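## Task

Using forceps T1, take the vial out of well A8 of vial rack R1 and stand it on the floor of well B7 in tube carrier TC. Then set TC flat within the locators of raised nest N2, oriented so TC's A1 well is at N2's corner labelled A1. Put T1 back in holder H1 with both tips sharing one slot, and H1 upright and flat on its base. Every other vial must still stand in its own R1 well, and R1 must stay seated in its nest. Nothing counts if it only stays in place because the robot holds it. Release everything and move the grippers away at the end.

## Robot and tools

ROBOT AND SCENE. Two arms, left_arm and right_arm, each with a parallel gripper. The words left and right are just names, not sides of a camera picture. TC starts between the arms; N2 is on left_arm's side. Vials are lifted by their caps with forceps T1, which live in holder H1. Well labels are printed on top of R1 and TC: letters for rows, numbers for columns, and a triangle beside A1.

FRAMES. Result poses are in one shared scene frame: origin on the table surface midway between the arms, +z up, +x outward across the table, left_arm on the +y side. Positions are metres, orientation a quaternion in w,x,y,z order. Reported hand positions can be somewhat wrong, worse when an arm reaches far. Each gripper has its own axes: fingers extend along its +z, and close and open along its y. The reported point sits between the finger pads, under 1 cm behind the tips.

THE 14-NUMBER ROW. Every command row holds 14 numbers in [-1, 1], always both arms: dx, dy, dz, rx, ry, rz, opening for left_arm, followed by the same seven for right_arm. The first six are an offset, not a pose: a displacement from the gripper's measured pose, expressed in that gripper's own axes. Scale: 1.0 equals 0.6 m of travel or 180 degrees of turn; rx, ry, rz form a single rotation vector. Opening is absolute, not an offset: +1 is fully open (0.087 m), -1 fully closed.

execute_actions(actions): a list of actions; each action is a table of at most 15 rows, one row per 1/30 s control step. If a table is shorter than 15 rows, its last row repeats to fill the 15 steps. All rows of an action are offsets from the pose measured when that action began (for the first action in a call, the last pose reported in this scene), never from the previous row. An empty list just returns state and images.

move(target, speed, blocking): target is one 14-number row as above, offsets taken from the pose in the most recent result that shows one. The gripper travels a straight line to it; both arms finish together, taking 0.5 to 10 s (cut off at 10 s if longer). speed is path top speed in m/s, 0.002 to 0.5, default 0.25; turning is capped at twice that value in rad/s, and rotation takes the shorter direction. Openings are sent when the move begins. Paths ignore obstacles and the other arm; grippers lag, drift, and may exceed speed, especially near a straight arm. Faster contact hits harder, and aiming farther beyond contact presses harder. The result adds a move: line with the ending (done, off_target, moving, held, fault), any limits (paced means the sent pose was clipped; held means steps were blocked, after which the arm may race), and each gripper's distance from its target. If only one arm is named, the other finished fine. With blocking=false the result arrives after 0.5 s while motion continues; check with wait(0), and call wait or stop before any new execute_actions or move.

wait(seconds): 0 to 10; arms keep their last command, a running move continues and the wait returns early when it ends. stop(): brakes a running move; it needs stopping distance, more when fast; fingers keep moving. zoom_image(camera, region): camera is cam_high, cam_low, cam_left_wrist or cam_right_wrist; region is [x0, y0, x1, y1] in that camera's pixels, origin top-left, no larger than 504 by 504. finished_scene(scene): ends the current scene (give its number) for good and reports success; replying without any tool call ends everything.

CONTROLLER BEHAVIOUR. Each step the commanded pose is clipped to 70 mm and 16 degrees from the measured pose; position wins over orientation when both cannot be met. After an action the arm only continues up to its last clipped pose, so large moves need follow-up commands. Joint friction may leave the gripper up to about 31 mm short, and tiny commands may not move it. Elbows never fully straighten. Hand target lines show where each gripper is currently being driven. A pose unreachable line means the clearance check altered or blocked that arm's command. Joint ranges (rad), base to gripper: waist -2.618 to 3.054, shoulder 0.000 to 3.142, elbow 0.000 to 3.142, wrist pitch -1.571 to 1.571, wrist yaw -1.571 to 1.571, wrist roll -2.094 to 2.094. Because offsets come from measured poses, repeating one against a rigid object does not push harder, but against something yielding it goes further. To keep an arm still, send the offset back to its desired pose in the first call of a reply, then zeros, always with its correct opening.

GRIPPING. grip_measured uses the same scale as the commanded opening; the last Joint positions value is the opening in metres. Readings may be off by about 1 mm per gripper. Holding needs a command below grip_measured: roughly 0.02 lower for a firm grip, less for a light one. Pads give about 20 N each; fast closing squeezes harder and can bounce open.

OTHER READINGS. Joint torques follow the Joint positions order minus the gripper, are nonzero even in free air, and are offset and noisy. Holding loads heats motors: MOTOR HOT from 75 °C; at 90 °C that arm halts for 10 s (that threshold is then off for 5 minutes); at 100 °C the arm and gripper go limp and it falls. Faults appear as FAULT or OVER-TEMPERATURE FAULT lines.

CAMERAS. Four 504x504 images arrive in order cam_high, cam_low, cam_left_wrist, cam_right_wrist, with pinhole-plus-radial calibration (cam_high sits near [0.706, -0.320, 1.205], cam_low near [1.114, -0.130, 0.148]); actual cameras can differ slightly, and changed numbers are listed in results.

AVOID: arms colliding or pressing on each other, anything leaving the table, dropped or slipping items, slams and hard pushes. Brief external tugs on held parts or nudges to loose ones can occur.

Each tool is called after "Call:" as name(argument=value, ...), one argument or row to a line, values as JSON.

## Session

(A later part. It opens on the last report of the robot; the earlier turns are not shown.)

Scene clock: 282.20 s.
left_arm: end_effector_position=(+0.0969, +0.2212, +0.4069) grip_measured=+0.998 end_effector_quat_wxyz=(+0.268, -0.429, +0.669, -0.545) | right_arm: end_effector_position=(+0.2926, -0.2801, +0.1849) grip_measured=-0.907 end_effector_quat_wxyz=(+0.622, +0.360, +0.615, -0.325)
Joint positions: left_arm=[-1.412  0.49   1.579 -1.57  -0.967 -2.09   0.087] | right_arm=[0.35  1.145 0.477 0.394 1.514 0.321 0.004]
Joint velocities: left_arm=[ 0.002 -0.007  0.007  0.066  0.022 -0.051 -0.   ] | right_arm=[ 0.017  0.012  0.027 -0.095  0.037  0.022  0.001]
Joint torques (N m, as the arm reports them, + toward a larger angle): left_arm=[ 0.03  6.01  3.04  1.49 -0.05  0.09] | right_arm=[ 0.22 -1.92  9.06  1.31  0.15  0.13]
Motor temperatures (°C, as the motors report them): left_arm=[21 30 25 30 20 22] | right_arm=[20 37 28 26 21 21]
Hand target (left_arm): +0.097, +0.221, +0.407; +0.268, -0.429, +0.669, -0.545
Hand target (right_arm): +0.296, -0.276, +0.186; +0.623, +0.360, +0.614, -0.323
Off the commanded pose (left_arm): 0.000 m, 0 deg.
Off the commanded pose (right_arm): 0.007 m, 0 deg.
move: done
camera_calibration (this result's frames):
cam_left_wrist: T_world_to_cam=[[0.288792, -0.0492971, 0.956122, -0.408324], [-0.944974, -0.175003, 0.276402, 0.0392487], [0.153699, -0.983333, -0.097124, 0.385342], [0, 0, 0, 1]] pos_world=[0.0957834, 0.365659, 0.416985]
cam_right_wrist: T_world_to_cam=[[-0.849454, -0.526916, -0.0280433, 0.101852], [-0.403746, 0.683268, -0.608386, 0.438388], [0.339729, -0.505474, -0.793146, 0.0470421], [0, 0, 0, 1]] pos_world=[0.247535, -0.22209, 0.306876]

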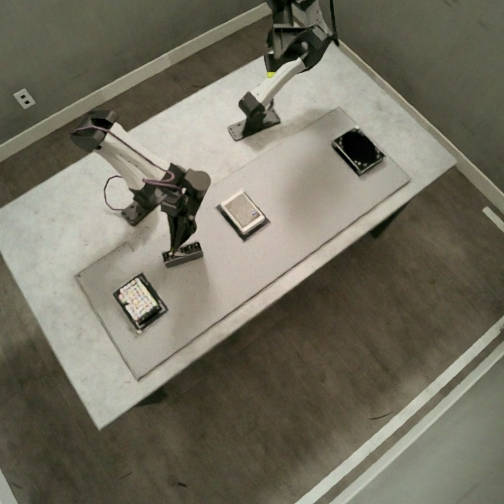

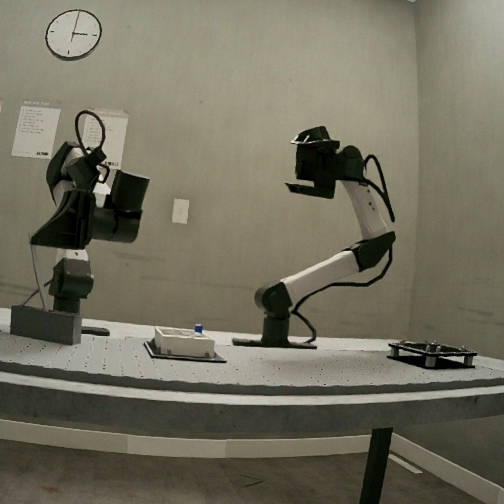

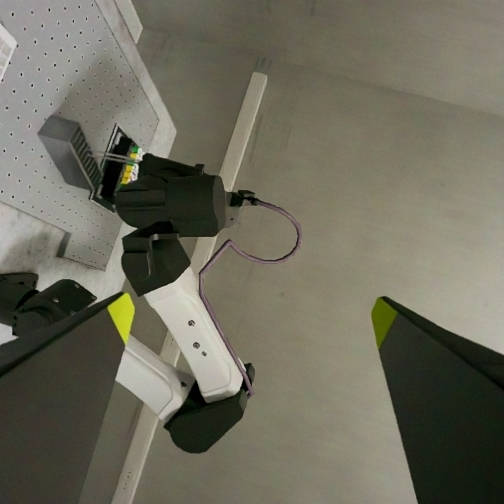

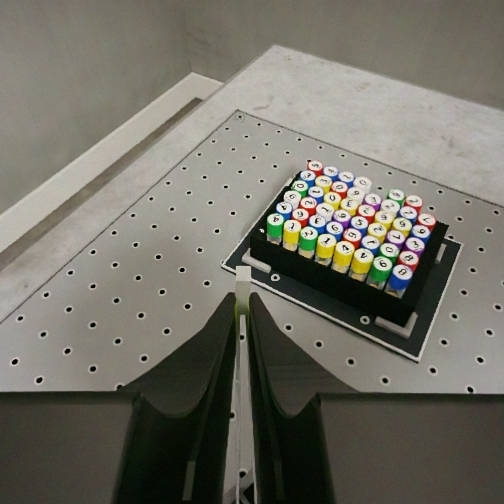

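Call:
move(
  target=[0,0,0,0,0,0,1,-0.1,0,0,0,0,0,-0.96],
  speed=0.05,
)

Call:
move(
  target=[0,0,0,0,0,0,1,0,0,0,-0.32,0,0,-0.96],
  speed=0.2,
)

Call:
move(
  target=[0,0,0,0,0,0,1,0,0.12,-0.06,0,0,0,-0.96],
  speed=0.1,
)

Call:
move(
  target=[0,0,0,0,0,0,1,0.135,0,-0.01,0,0,0,-0.96],
  speed=0.05,
)

Call:
move(
  target=[0,0,0,0,0,0,1,0.01,-0.06,0.2,0,0,0,-0.96],
  speed=0.04,
)

Call:
zoom_image(
  camera="cam_high",
  region=[110,190,250,320],
)

Scene clock: 284.60 s.
left_arm: end_effector_position=(+0.0969, +0.2212, +0.4069) grip_measured=+0.998 end_effector_quat_wxyz=(+0.268, -0.429, +0.669, -0.545) | right_arm: end_effector_position=(+0.2913, -0.2813, +0.2371) grip_measured=-0.907 end_effector_quat_wxyz=(+0.624, +0.357, +0.613, -0.328)
Joint positions: left_arm=[-1.412  0.49   1.579 -1.57  -0.967 -2.09   0.087] | right_arm=[0.35  1.059 0.596 0.35  1.517 0.156 0.004]
Joint velocities: left_arm=[ 0.002 -0.027  0.007 -0.022  0.022  0.007  0.001] | right_arm=[-0.002 -0.002 -0.002 -0.051  0.007 -0.007  0.   ]
Joint torques (N m, as the arm reports them, + toward a larger angle): left_arm=[ 0.05  6.06  2.96  1.5  -0.06  0.13] | right_arm=[-0.7  -4.28  9.22  1.22 -0.05 -0.17]
Motor temperatures (°C, as the motors report them): left_arm=[21 30 25 30 20 22] | right_arm=[20 36 29 26 21 21]
Hand target (left_arm): +0.097, +0.221, +0.407; +0.268, -0.429, +0.669, -0.545
Hand target (right_arm): +0.290, -0.283, +0.245; +0.625, +0.358, +0.612, -0.326
Off the commanded pose (left_arm): 0.000 m, 0 deg.
Off the commanded pose (right_arm): 0.008 m, 1 deg.
move: done
camera_calibration (this result's frames):
cam_left_wrist: T_world_to_cam=[[0.288792, -0.0492971, 0.956122, -0.408324], [-0.944974, -0.175003, 0.276402, 0.0392487], [0.153699, -0.983333, -0.097124, 0.385342], [0, 0, 0, 1]] pos_world=[0.0957834, 0.365659, 0.416985]
cam_right_wrist: T_world_to_cam=[[-0.850252, -0.525811, -0.0243928, 0.101188], [-0.401511, 0.677827, -0.615905, 0.47005], [0.340384, -0.51388, -0.787443, 0.0843643], [0, 0, 0, 1]] pos_world=[0.246049, -0.222054, 0.358407]

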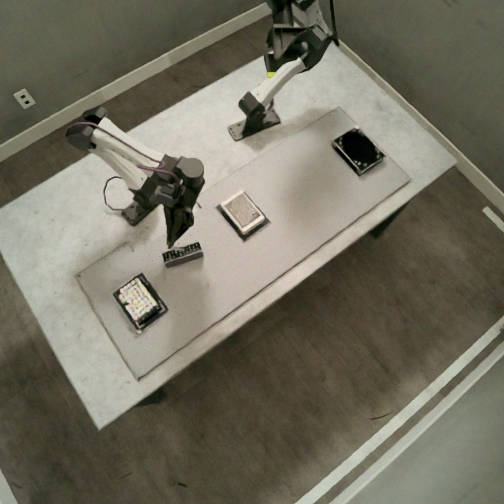

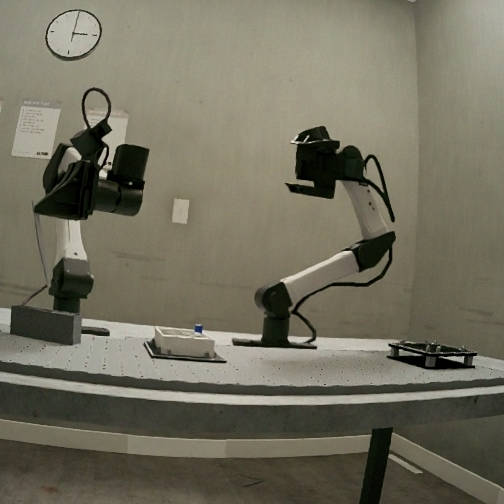

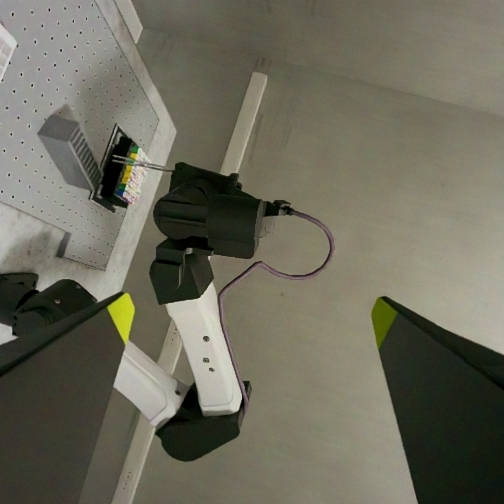

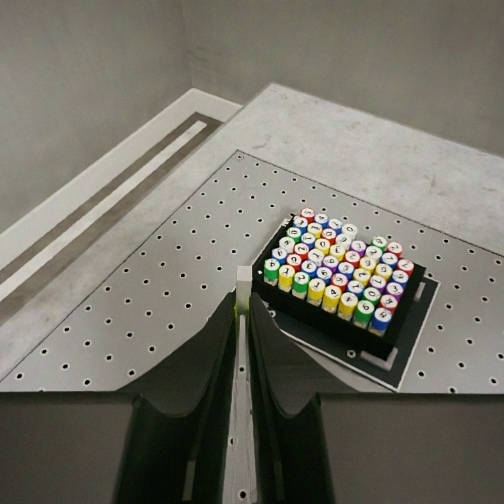

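Scene clock: 287.83 s.
left_arm: end_effector_position=(+0.0969, +0.2212, +0.4069) grip_measured=+0.998 end_effector_quat_wxyz=(+0.268, -0.429, +0.669, -0.545) | right_arm: end_effector_position=(+0.2873, -0.2780, +0.2532) grip_measured=-0.907 end_effector_quat_wxyz=(+0.731, +0.000, +0.682, -0.007)
Joint positions: left_arm=[-1.412  0.49   1.579 -1.57  -0.967 -2.09   0.087] | right_arm=[-0.55   0.457  0.405  0.125 -0.384  0.018  0.004]
Joint velocities: left_arm=[-0.012  0.017  0.002  0.007 -0.037 -0.066 -0.   ] | right_arm=[ 0.002 -0.017 -0.027  0.007  0.051 -0.051 -0.   ]
Joint torques (N m, as the arm reports them, + toward a larger angle): left_arm=[ 0.15  6.05  3.08  1.52 -0.03  0.13] | right_arm=[-1.33  1.85  5.79  1.98 -0.14 -0.03]
Motor temperatures (°C, as the motors report them): left_arm=[21 30 25 30 20 22] | right_arm=[20 36 28 26 21 21]
Hand target (left_arm): +0.097, +0.221, +0.407; +0.268, -0.429, +0.669, -0.545
Hand target (right_arm): +0.289, -0.279, +0.239; +0.721, +0.004, +0.692, -0.001
Off the commanded pose (left_arm): 0.000 m, 0 deg.
Off the commanded pose (right_arm): 0.017 m, 3 deg.
move: off_target (right_arm)
camera_calibration (this result's frames):
cam_left_wrist: T_world_to_cam=[[0.288792, -0.0492971, 0.956122, -0.408324], [-0.944974, -0.175003, 0.276402, 0.0392487], [0.153699, -0.983333, -0.097124, 0.385342], [0, 0, 0, 1]] pos_world=[0.0957834, 0.365659, 0.416985]
cam_right_wrist: T_world_to_cam=[[-0.0168572, -0.999453, 0.0284665, -0.284502], [-0.739703, -0.00668942, -0.6729, 0.397441], [0.672722, -0.0324, -0.739186, 0.126225], [0, 0, 0, 1]] pos_world=[0.204278, -0.277598, 0.368841]

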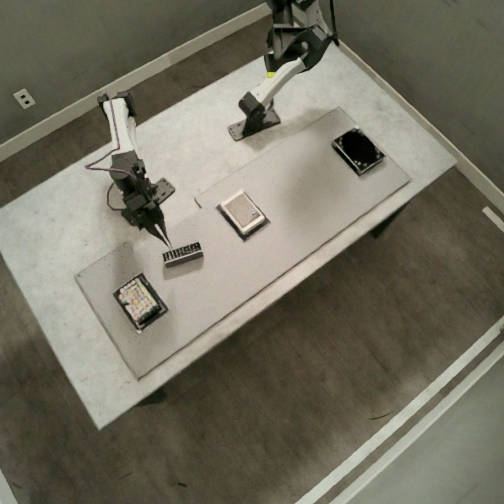

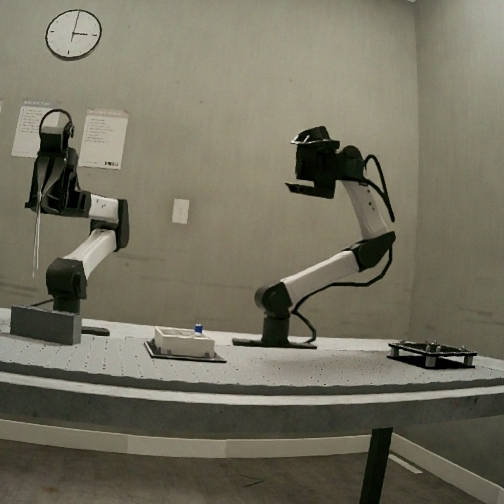

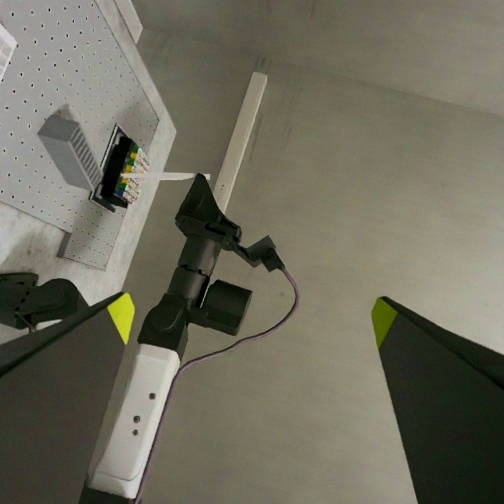

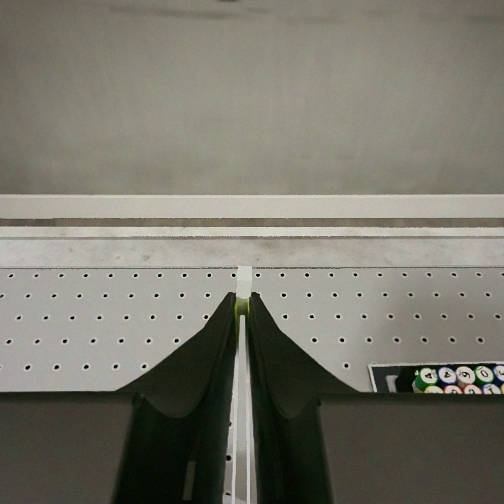

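Scene clock: 289.47 s.
left_arm: end_effector_position=(+0.0969, +0.2212, +0.4069) grip_measured=+0.998 end_effector_quat_wxyz=(+0.268, -0.429, +0.669, -0.545) | right_arm: end_effector_position=(+0.2540, -0.2062, +0.2535) grip_measured=-0.908 end_effector_quat_wxyz=(+0.733, +0.009, +0.680, +0.005)
Joint positions: left_arm=[-1.412  0.49   1.579 -1.57  -0.967 -2.09   0.087] | right_arm=[ 0.285  0.243  0.405 -0.079  0.445 -0.015  0.004]
Joint velocities: left_arm=[ 0.007 -0.002  0.002 -0.037  0.007 -0.007 -0.001] | right_arm=[ 0.012 -0.007 -0.012 -0.007 -0.022 -0.051  0.   ]
Joint torques (N m, as the arm reports them, + toward a larger angle): left_arm=[ 0.1   5.99  2.98  1.48 -0.04  0.09] | right_arm=[ 0.45  1.57  7.68  1.78  0.03 -0.13]
Motor temperatures (°C, as the motors report them): left_arm=[21 30 25 30 20 22] | right_arm=[20 35 29 26 21 21]
Hand target (left_arm): +0.097, +0.221, +0.407; +0.268, -0.429, +0.669, -0.545
Hand target (right_arm): +0.253, -0.207, +0.251; +0.731, +0.007, +0.683, -0.001
Off the commanded pose (left_arm): 0.000 m, 0 deg.
Off the commanded pose (right_arm): 0.004 m, 2 deg.
move: done
camera_calibration (this result's frames):
cam_left_wrist: T_world_to_cam=[[0.288792, -0.0492971, 0.956122, -0.408324], [-0.944974, -0.175003, 0.276402, 0.0392487], [0.153699, -0.983333, -0.097124, 0.385342], [0, 0, 0, 1]] pos_world=[0.0957834, 0.365659, 0.416985]
cam_right_wrist: T_world_to_cam=[[-0.0113447, -0.999934, -0.00165737, -0.207166], [-0.735422, 0.00946673, -0.677543, 0.376916], [0.677515, -0.00646768, -0.735481, 0.154384], [0, 0, 0, 1]] pos_world=[0.170245, -0.209722, 0.36858]

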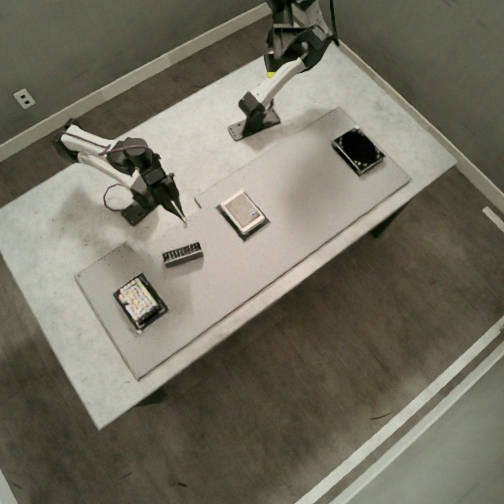

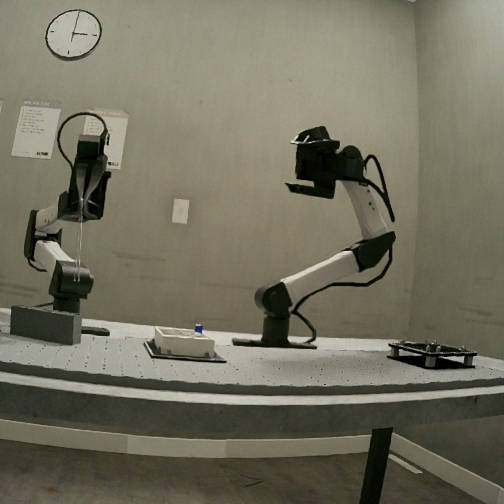

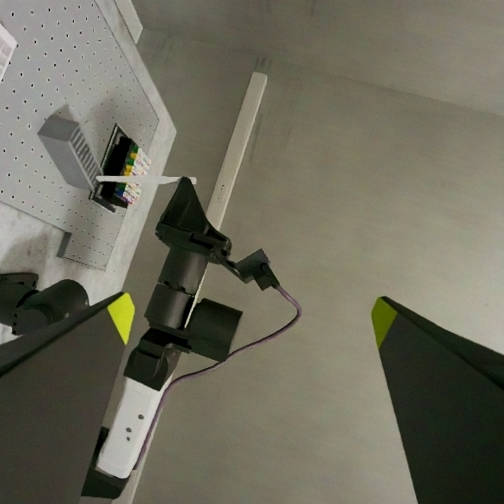

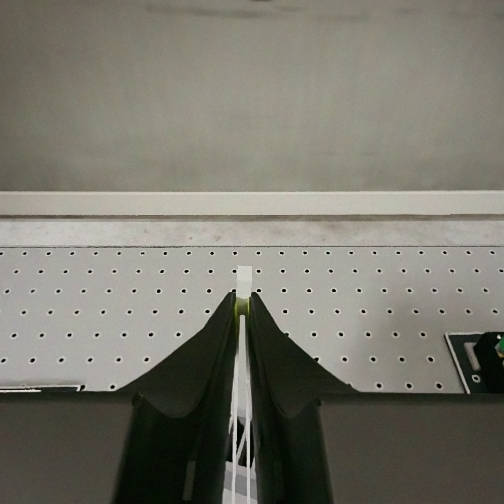

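Scene clock: 291.37 s.
left_arm: end_effector_position=(+0.0969, +0.2212, +0.4069) grip_measured=+0.998 end_effector_quat_wxyz=(+0.268, -0.429, +0.669, -0.545) | right_arm: end_effector_position=(+0.2539, -0.2042, +0.1773) grip_measured=-0.908 end_effector_quat_wxyz=(+0.730, +0.007, +0.683, +0.005)
Joint positions: left_arm=[-1.412  0.49   1.579 -1.57  -0.967 -2.09   0.087] | right_arm=[ 0.303  0.044  0.112  0.006  0.46  -0.015  0.004]
Joint velocities: left_arm=[ 0.007  0.022 -0.007 -0.066  0.051 -0.037 -0.   ] | right_arm=[ 0.007 -0.012 -0.007  0.007 -0.037 -0.007  0.001]
Joint torques (N m, as the arm reports them, + toward a larger angle): left_arm=[ 0.07  6.05  3.05  1.5  -0.07  0.08] | right_arm=[ 0.2   0.54  5.71  2.01 -0.05 -0.12]
Motor temperatures (°C, as the motors report them): left_arm=[21 30 25 30 20 22] | right_arm=[20 35 28 27 21 21]
Hand target (left_arm): +0.097, +0.221, +0.407; +0.268, -0.429, +0.669, -0.545
Hand target (right_arm): +0.254, -0.204, +0.172; +0.733, +0.009, +0.680, +0.005
Off the commanded pose (left_arm): 0.000 m, 0 deg.
Off the commanded pose (right_arm): 0.005 m, 1 deg.
move: done
camera_calibration (this result's frames):
cam_left_wrist: T_world_to_cam=[[0.288792, -0.0492971, 0.956122, -0.408324], [-0.944974, -0.175003, 0.276402, 0.0392487], [0.153699, -0.983333, -0.097124, 0.385342], [0, 0, 0, 1]] pos_world=[0.0957834, 0.365659, 0.416985]
cam_right_wrist: T_world_to_cam=[[-0.00787002, -0.999969, 0.000865019, -0.206643], [-0.740651, 0.00524792, -0.67187, 0.324635], [0.671844, -0.00592831, -0.740669, 0.100909], [0, 0, 0, 1]] pos_world=[0.17102, -0.207742, 0.293031]

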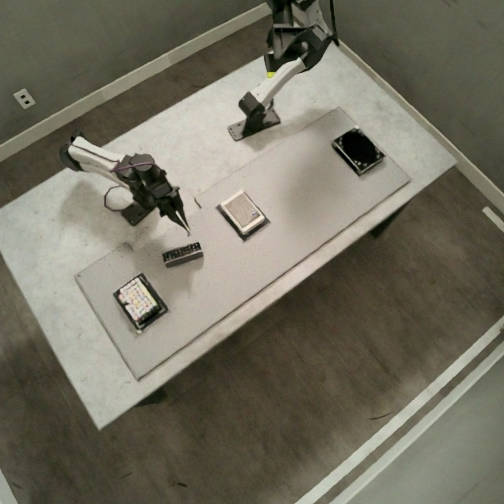

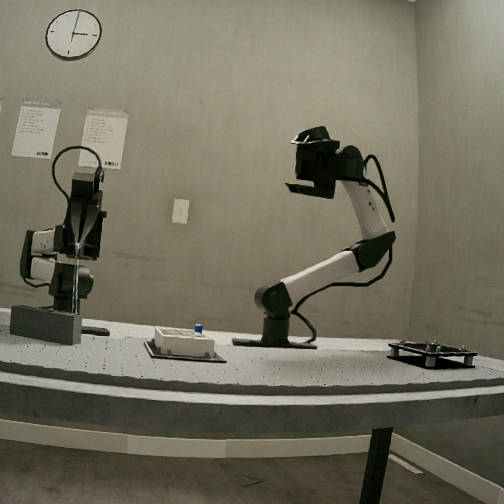

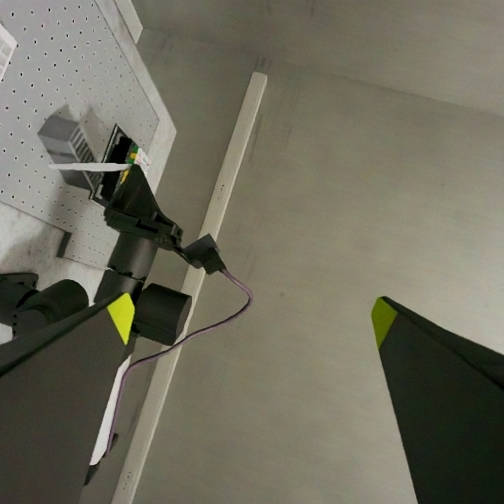

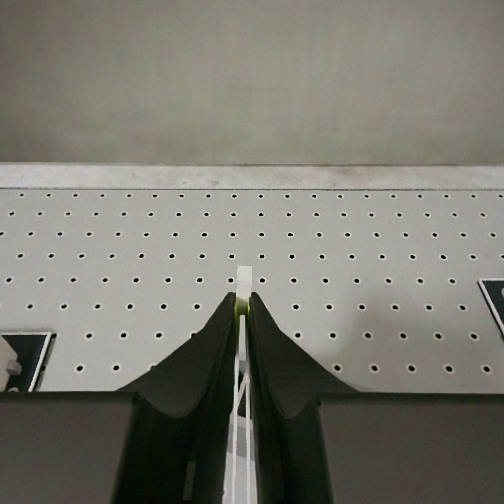

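Scene clock: 294.97 s.
left_arm: end_effector_position=(+0.0969, +0.2212, +0.4069) grip_measured=+0.998 end_effector_quat_wxyz=(+0.268, -0.429, +0.669, -0.545) | right_arm: end_effector_position=(+0.3684, -0.2395, +0.1717) grip_measured=-0.909 end_effector_quat_wxyz=(+0.725, +0.001, +0.688, -0.001)
Joint positions: left_arm=[-1.412  0.49   1.579 -1.57  -0.967 -2.09   0.087] | right_arm=[-0.176  1.101  0.23   0.923 -0.019  0.001  0.004]
Joint velocities: left_arm=[-0.012 -0.002  0.002  0.022 -0.066 -0.051  0.   ] | right_arm=[ 0.012  0.002 -0.012  0.022 -0.051 -0.022 -0.001]
Joint torques (N m, as the arm reports them, + toward a larger angle): left_arm=[ 0.03  6.01  3.16  1.49 -0.04  0.14] | right_arm=[-1.38 -1.42  8.97  2.08 -0.15  0.03]
Motor temperatures (°C, as the motors report them): left_arm=[21 30 25 31 20 22] | right_arm=[20 34 29 27 21 21]
Hand target (left_arm): +0.097, +0.221, +0.407; +0.268, -0.429, +0.669, -0.545
Hand target (right_arm): +0.374, -0.241, +0.178; +0.731, +0.003, +0.683, +0.001
Off the commanded pose (left_arm): 0.000 m, 0 deg.
Off the commanded pose (right_arm): 0.009 m, 1 deg.
move: done
camera_calibration (this result's frames):
cam_left_wrist: T_world_to_cam=[[0.288792, -0.0492971, 0.956122, -0.408324], [-0.944974, -0.175003, 0.276402, 0.0392487], [0.153699, -0.983333, -0.097124, 0.385342], [0, 0, 0, 1]] pos_world=[0.0957834, 0.365659, 0.416985]
cam_right_wrist: T_world_to_cam=[[-0.00765221, -0.999797, 0.0186332, -0.244155], [-0.750264, -0.00657867, -0.661105, 0.404693], [0.661094, -0.0190388, -0.750062, 0.0220555], [0, 0, 0, 1]] pos_world=[0.287178, -0.241023, 0.288637]

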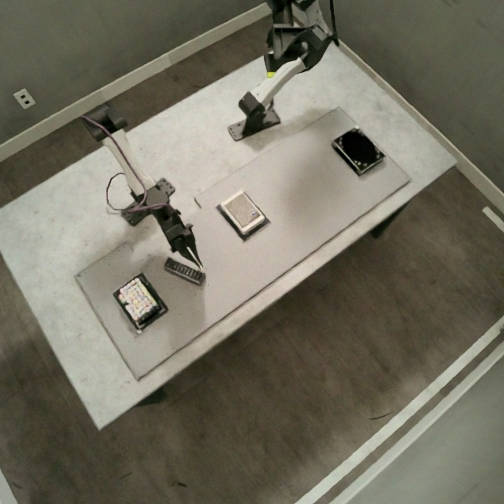

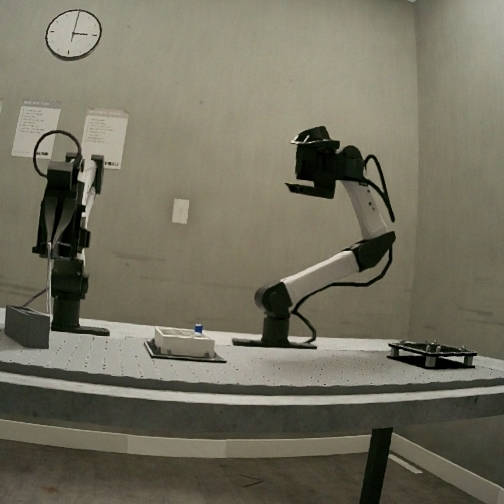

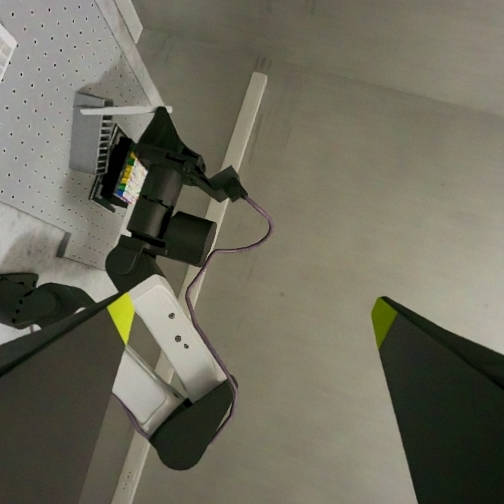

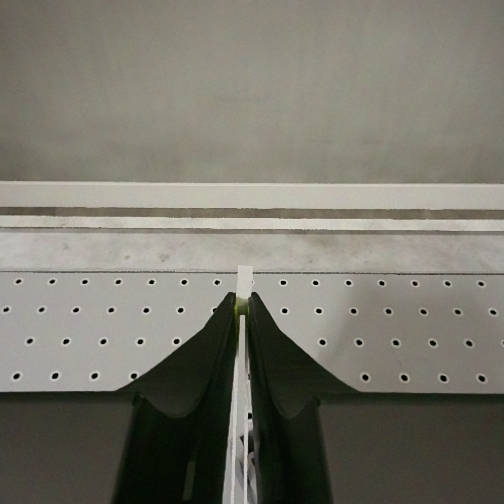

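Region (110, 190, 250, 320) of cam_high's 504x504 image, scaled by 3.600, with more detail than that image has; it fills the top 468 rows of this view, and the rest is white.

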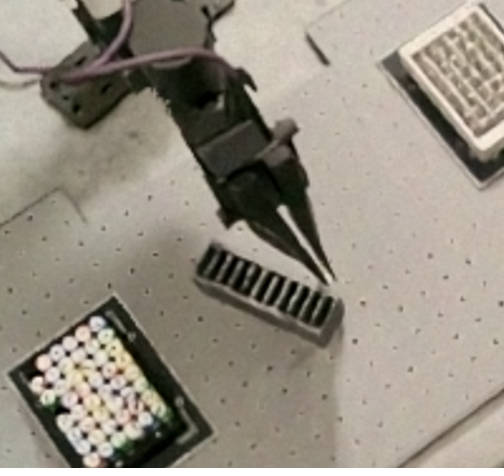

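Call:
move(
  target=[0,0,0,0,0,0,1,-0.085,0.01,0,0,0,0,-0.96],
  speed=0.05,
)

Call:
move(
  target=[0,0,0,0,0,0,1,0,-0.064,-0.02,-0.172,0.015,0,-0.96],
  speed=0.08,
)

Call:
zoom_image(
  camera="cam_right_wrist",
  region=[180,340,310,504],
)

Call:
zoom_image(
  camera="cam_left_wrist",
  region=[50,60,210,200],
)

Scene clock: 297.27 s.
left_arm: end_effector_position=(+0.0969, +0.2212, +0.4069) grip_measured=+0.998 end_effector_quat_wxyz=(+0.268, -0.429, +0.669, -0.545) | right_arm: end_effector_position=(+0.3661, -0.2351, +0.2126) grip_measured=-0.909 end_effector_quat_wxyz=(+0.720, +0.001, +0.694, +0.000)
Joint positions: left_arm=[-1.412  0.49   1.579 -1.57  -0.967 -2.09   0.087] | right_arm=[-0.153  0.937  0.368  0.606  0.002  0.001  0.004]
Joint velocities: left_arm=[-0.027 -0.027 -0.007 -0.007  0.022  0.022 -0.001] | right_arm=[ 0.007  0.012 -0.007 -0.007 -0.037 -0.022 -0.   ]
Joint torques (N m, as the arm reports them, + toward a larger angle): left_arm=[ 0.03  6.    2.93  1.53 -0.09  0.09] | right_arm=[ 0.03 -3.98  9.9   1.83  0.02 -0.05]
Motor temperatures (°C, as the motors report them): left_arm=[21 30 25 31 20 22] | right_arm=[20 34 29 27 21 21]
Hand target (left_arm): +0.097, +0.221, +0.407; +0.268, -0.429, +0.669, -0.545
Hand target (right_arm): +0.366, -0.234, +0.223; +0.726, +0.001, +0.688, -0.000
Off the commanded pose (left_arm): 0.000 m, 0 deg.
Off the commanded pose (right_arm): 0.010 m, 1 deg.
move: done
camera_calibration (this result's frames):
cam_left_wrist: T_world_to_cam=[[0.288792, -0.0492971, 0.956122, -0.408324], [-0.944974, -0.175003, 0.276402, 0.0392487], [0.153699, -0.983333, -0.097124, 0.385342], [0, 0, 0, 1]] pos_world=[0.0957834, 0.365659, 0.416985]
cam_right_wrist: T_world_to_cam=[[-0.0054548, -0.999829, 0.0176466, -0.241088], [-0.759996, -0.00732388, -0.649886, 0.431128], [0.649904, -0.0169563, -0.759827, 0.0609795], [0, 0, 0, 1]] pos_world=[0.28671, -0.236855, 0.330772]

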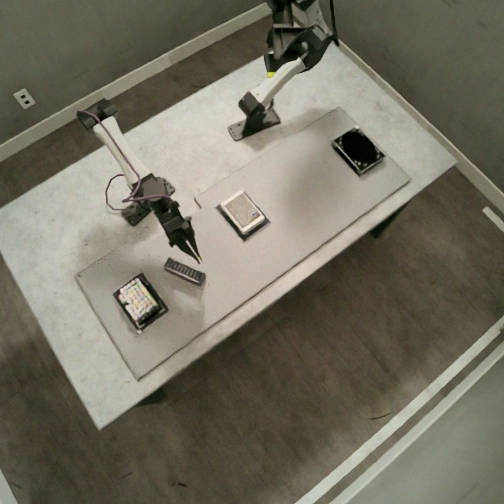

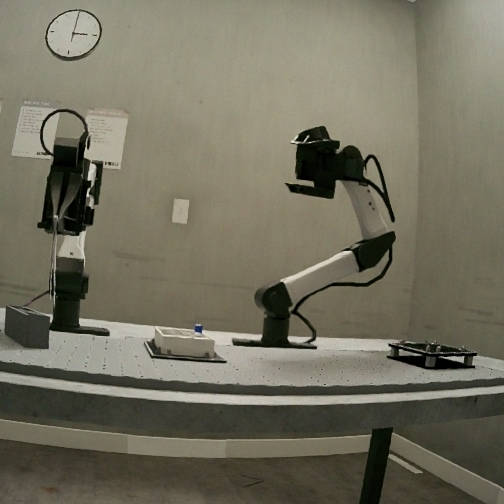

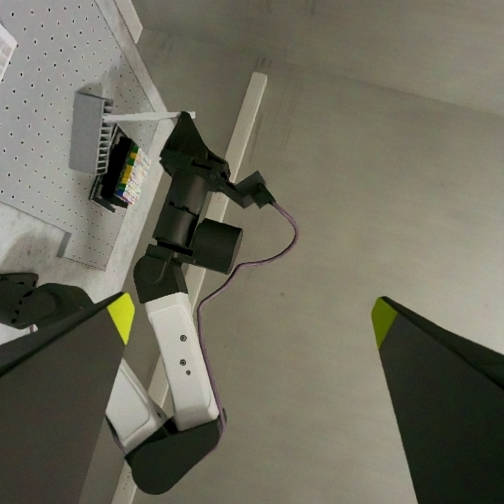

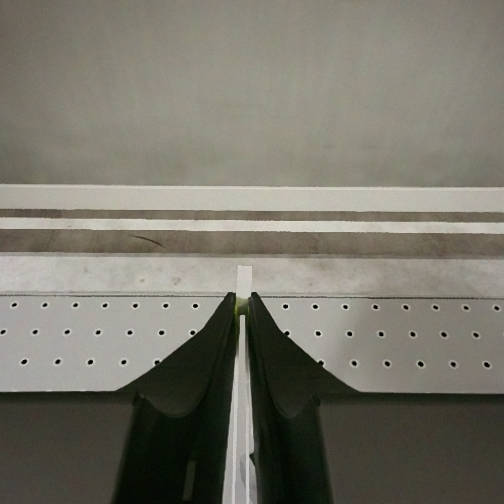

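Scene clock: 301.10 s.
left_arm: end_effector_position=(+0.0969, +0.2212, +0.4069) grip_measured=+0.998 end_effector_quat_wxyz=(+0.268, -0.429, +0.669, -0.545) | right_arm: end_effector_position=(+0.3500, -0.2689, +0.2080) grip_measured=-0.909 end_effector_quat_wxyz=(+0.675, -0.190, +0.688, +0.184)
Joint positions: left_arm=[-1.412  0.49   1.579 -1.57  -0.967 -2.09   0.087] | right_arm=[-0.735  1.175  0.524  0.607 -1.115 -0.042  0.004]
Joint velocities: left_arm=[-0.002 -0.007 -0.007  0.007  0.037  0.007  0.   ] | right_arm=[ 0.012 -0.002  0.012  0.007  0.007  0.066  0.001]
Joint torques (N m, as the arm reports them, + toward a larger angle): left_arm=[ 0.18  6.09  3.04  1.52 -0.04  0.15] | right_arm=[-1.28 -2.43  9.12  1.68 -0.2  -0.09]
Motor temperatures (°C, as the motors report them): left_arm=[21 30 25 31 20 22] | right_arm=[20 33 29 27 21 21]
Hand target (left_arm): +0.097, +0.221, +0.407; +0.268, -0.429, +0.669, -0.545
Hand target (right_arm): +0.353, -0.273, +0.211; +0.677, -0.195, +0.686, +0.182
Off the commanded pose (left_arm): 0.000 m, 0 deg.
Off the commanded pose (right_arm): 0.007 m, 1 deg.
move: done
camera_calibration (this result's frames):
cam_left_wrist: T_world_to_cam=[[0.288792, -0.0492971, 0.956122, -0.408324], [-0.944974, -0.175003, 0.276402, 0.0392487], [0.153699, -0.983333, -0.097124, 0.385342], [0, 0, 0, 1]] pos_world=[0.0957834, 0.365659, 0.416985]
cam_right_wrist: T_world_to_cam=[[0.506469, -0.861998, 0.0211821, -0.41775], [-0.679569, -0.414162, -0.605521, 0.268869], [0.530731, 0.292283, -0.795548, 0.199663], [0, 0, 0, 1]] pos_world=[0.288325, -0.307103, 0.330496]

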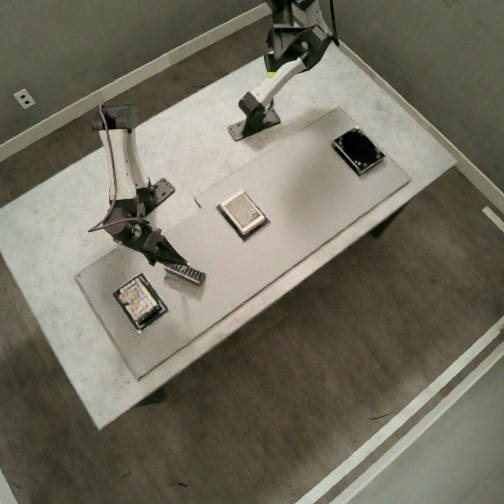

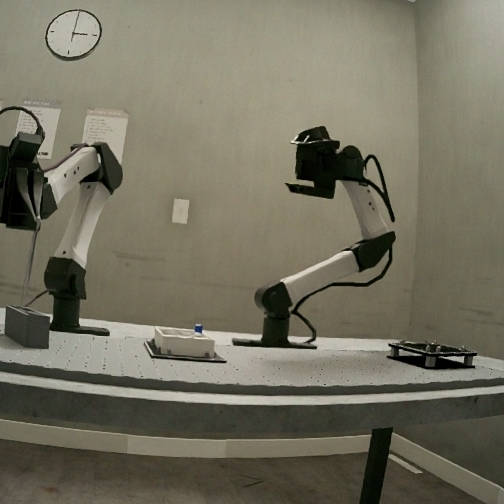

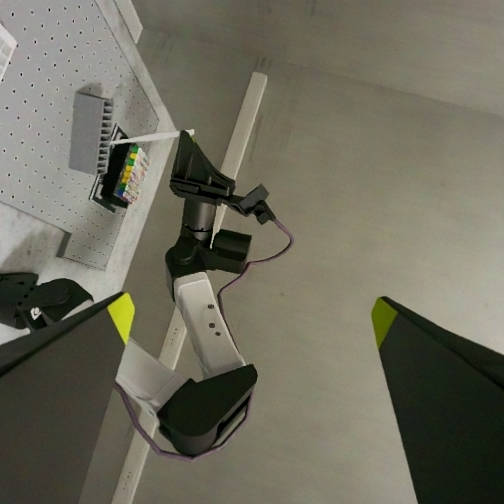

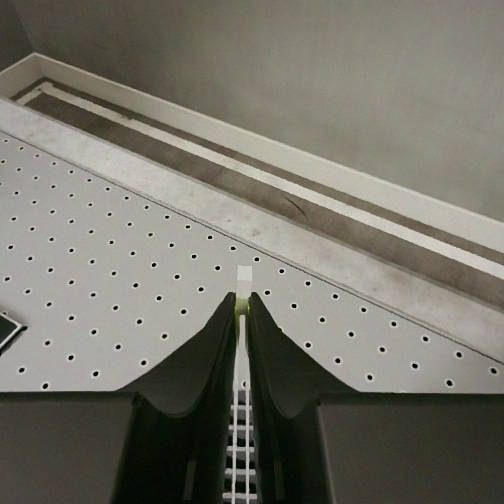

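Region (180, 340, 310, 504) of cam_right_wrist's 504x504 image, scaled by 3.073, with more detail than that image has; it fills the left 400 columns of this view, and the rest is white.

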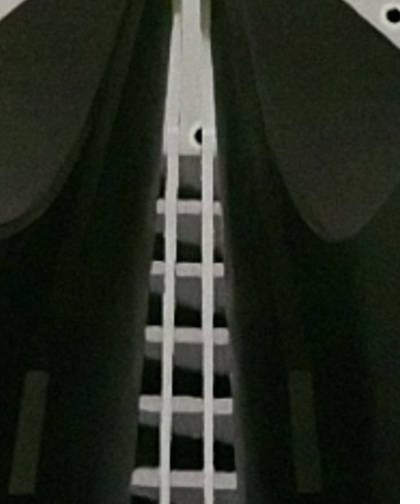

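Region (50, 60, 210, 200) of cam_left_wrist's 504x504 image, scaled by 3.150, with more detail than that image has; it fills the top 441 rows of this view, and the rest is white.

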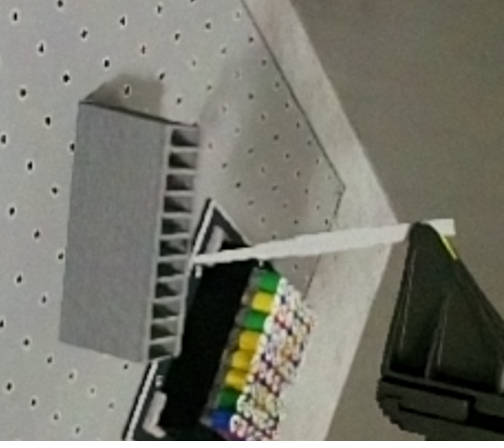

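Aligned. Descend gently.

Call:
move(
  target=[0,0,0,0,0,0,1,0.05,0,0,0,0,0,-0.96],
  speed=0.015,
)

Call:
zoom_image(
  camera="cam_left_wrist",
  region=[50,60,210,200],
)

Call:
zoom_image(
  camera="cam_high",
  region=[140,230,230,310],
)

Scene clock: 303.80 s.
left_arm: end_effector_position=(+0.0969, +0.2212, +0.4069) grip_measured=+0.998 end_effector_quat_wxyz=(+0.268, -0.429, +0.669, -0.545) | right_arm: end_effector_position=(+0.3511, -0.2693, +0.1916) grip_measured=-0.909 end_effector_quat_wxyz=(+0.682, -0.198, +0.681, +0.177)
Joint positions: left_arm=[-1.412  0.49   1.579 -1.57  -0.967 -2.09   0.087] | right_arm=[-0.735  1.23   0.462  0.752 -1.118 -0.042  0.004]
Joint velocities: left_arm=[-0.002  0.002 -0.032 -0.051  0.095 -0.066 -0.   ] | right_arm=[ 0.002  0.007  0.007  0.066 -0.037 -0.022 -0.001]
Joint torques (N m, as the arm reports them, + toward a larger angle): left_arm=[ 0.08  6.08  2.97  1.49 -0.07  0.14] | right_arm=[-0.68 -2.51  4.84  1.81 -0.09 -0.1 ]
Motor temperatures (°C, as the motors report them): left_arm=[21 30 25 31 20 22] | right_arm=[20 33 29 27 21 21]
Hand target (left_arm): +0.097, +0.221, +0.407; +0.268, -0.429, +0.669, -0.545
Hand target (right_arm): +0.349, -0.269, +0.178; +0.675, -0.190, +0.689, +0.184
Off the commanded pose (left_arm): 0.000 m, 0 deg.
Off the commanded pose (right_arm): 0.014 m, 2 deg.
move: off_target (right_arm)
camera_calibration (this result's frames):
cam_left_wrist: T_world_to_cam=[[0.288792, -0.0492971, 0.956122, -0.408324], [-0.944974, -0.175003, 0.276402, 0.0392487], [0.153699, -0.983333, -0.097124, 0.385342], [0, 0, 0, 1]] pos_world=[0.0957834, 0.365659, 0.416985]
cam_right_wrist: T_world_to_cam=[[0.507908, -0.86006, 0.0482347, -0.423495], [-0.663181, -0.426149, -0.615295, 0.252365], [0.549746, 0.280525, -0.78682, 0.174688], [0, 0, 0, 1]] pos_world=[0.286426, -0.305691, 0.313154]

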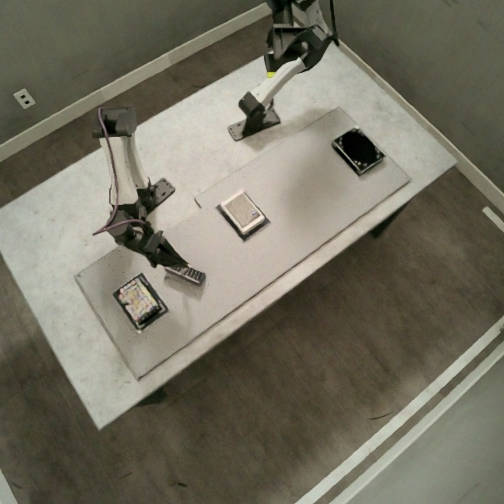

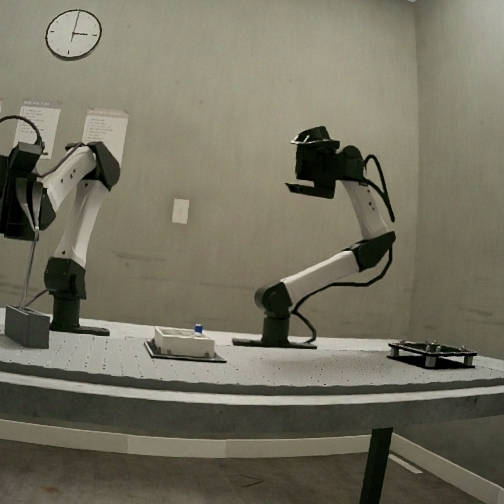

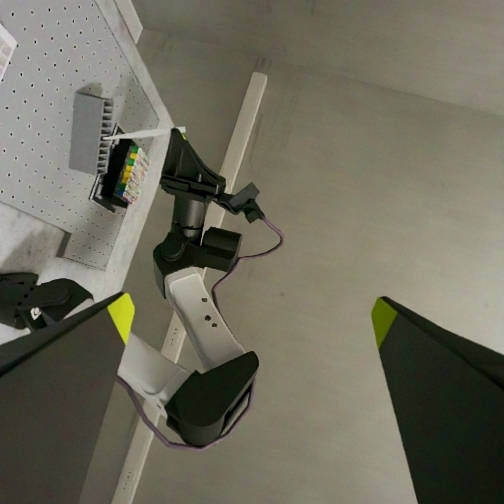

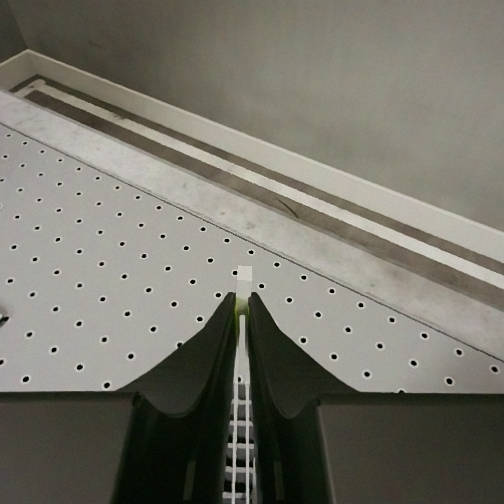

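Region (50, 60, 210, 200) of cam_left_wrist's 504x504 image, scaled by 3.150, with more detail than that image has; it fills the top 441 rows of this view, and the rest is white.

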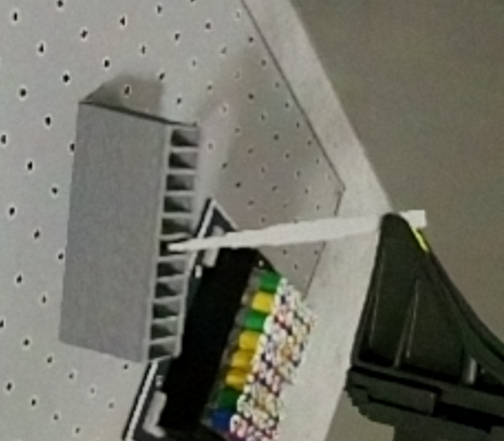

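Region (140, 230, 230, 310) of cam_high's 504x504 image, scaled by 5.600, with more detail than that image has.

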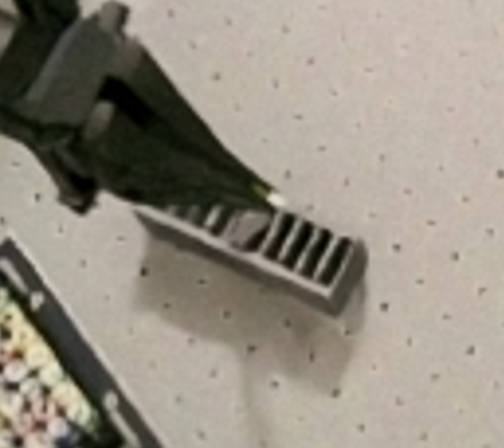

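Call:
move(
  target=[0,0,0,0,0,0,1,0.06,0,-0.015,0,0,0.01,-0.96],
  speed=0.015,
)

Call:
zoom_image(
  camera="cam_left_wrist",
  region=[50,60,210,200],
)

Scene clock: 307.00 s.
left_arm: end_effector_position=(+0.0969, +0.2212, +0.4069) grip_measured=+0.998 end_effector_quat_wxyz=(+0.268, -0.429, +0.669, -0.545) | right_arm: end_effector_position=(+0.3485, -0.2742, +0.1781) grip_measured=-0.910 end_effector_quat_wxyz=(+0.695, -0.211, +0.666, +0.169)
Joint positions: left_arm=[-1.412  0.49   1.579 -1.57  -0.967 -2.09   0.087] | right_arm=[-0.764  1.314  0.398  0.976 -1.154 -0.013  0.004]
Joint velocities: left_arm=[-0.007  0.002 -0.012 -0.007 -0.037 -0.007 -0.001] | right_arm=[-0.007 -0.012  0.002  0.007 -0.022  0.007 -0.   ]
Joint torques (N m, as the arm reports them, + toward a larger angle): left_arm=[ 0.16  5.94  2.98  1.49 -0.05  0.12] | right_arm=[-1.55 -2.11  3.6   1.46 -0.03 -0.05]
Motor temperatures (°C, as the motors report them): left_arm=[21 30 25 31 20 22] | right_arm=[20 33 29 27 21 21]
Hand target (left_arm): +0.097, +0.221, +0.407; +0.268, -0.429, +0.669, -0.545
Hand target (right_arm): +0.343, -0.274, +0.156; +0.679, -0.188, +0.684, +0.188
Off the commanded pose (left_arm): 0.000 m, 0 deg.
Off the commanded pose (right_arm): 0.023 m, 4 deg.
move: off_target (right_arm)
camera_calibration (this result's frames):
cam_left_wrist: T_world_to_cam=[[0.288792, -0.0492971, 0.956122, -0.408324], [-0.944974, -0.175003, 0.276402, 0.0392487], [0.153699, -0.983333, -0.097124, 0.385342], [0, 0, 0, 1]] pos_world=[0.0957834, 0.365659, 0.416985]
cam_right_wrist: T_world_to_cam=[[0.511262, -0.855068, 0.0864219, -0.432344], [-0.631088, -0.441784, -0.637616, 0.228748], [0.583385, 0.271449, -0.765491, 0.148888], [0, 0, 0, 1]] pos_world=[0.278542, -0.309042, 0.29719]

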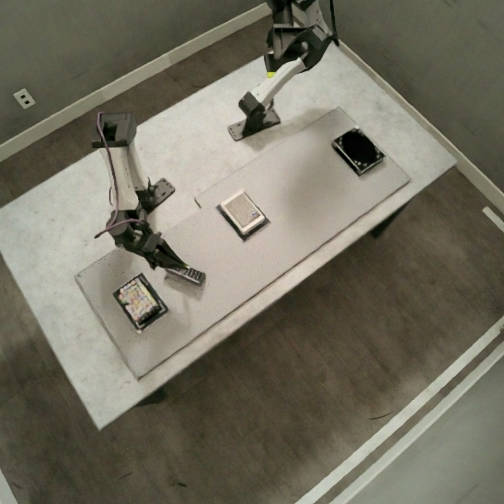

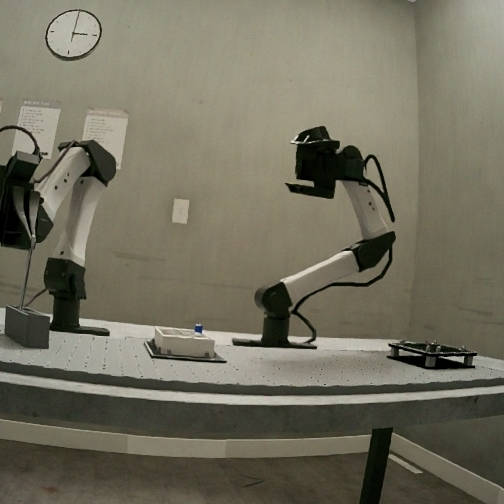

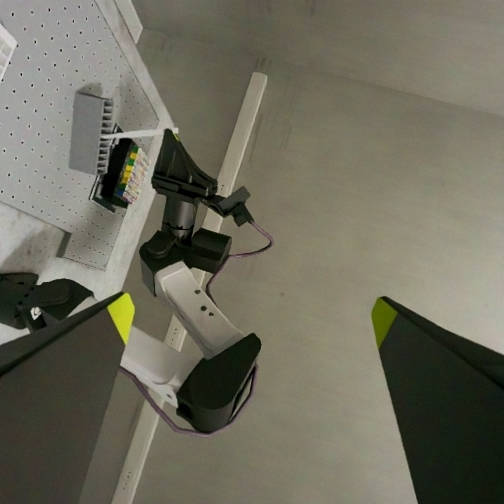

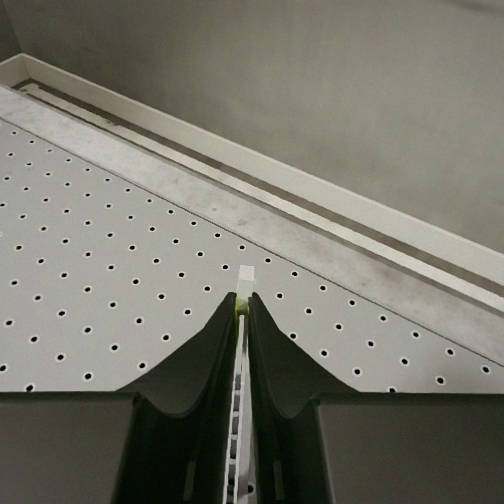

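Region (50, 60, 210, 200) of cam_left_wrist's 504x504 image, scaled by 3.150, with more detail than that image has; it fills the top 441 rows of this view, and the rest is white.

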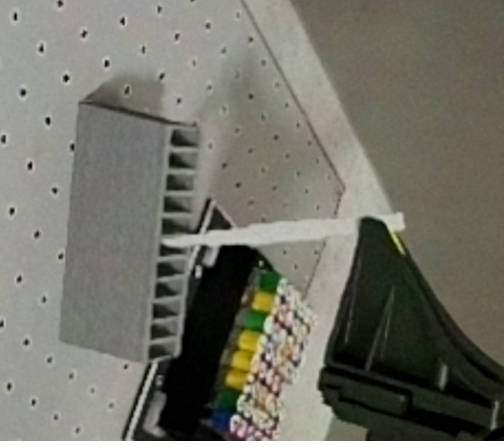

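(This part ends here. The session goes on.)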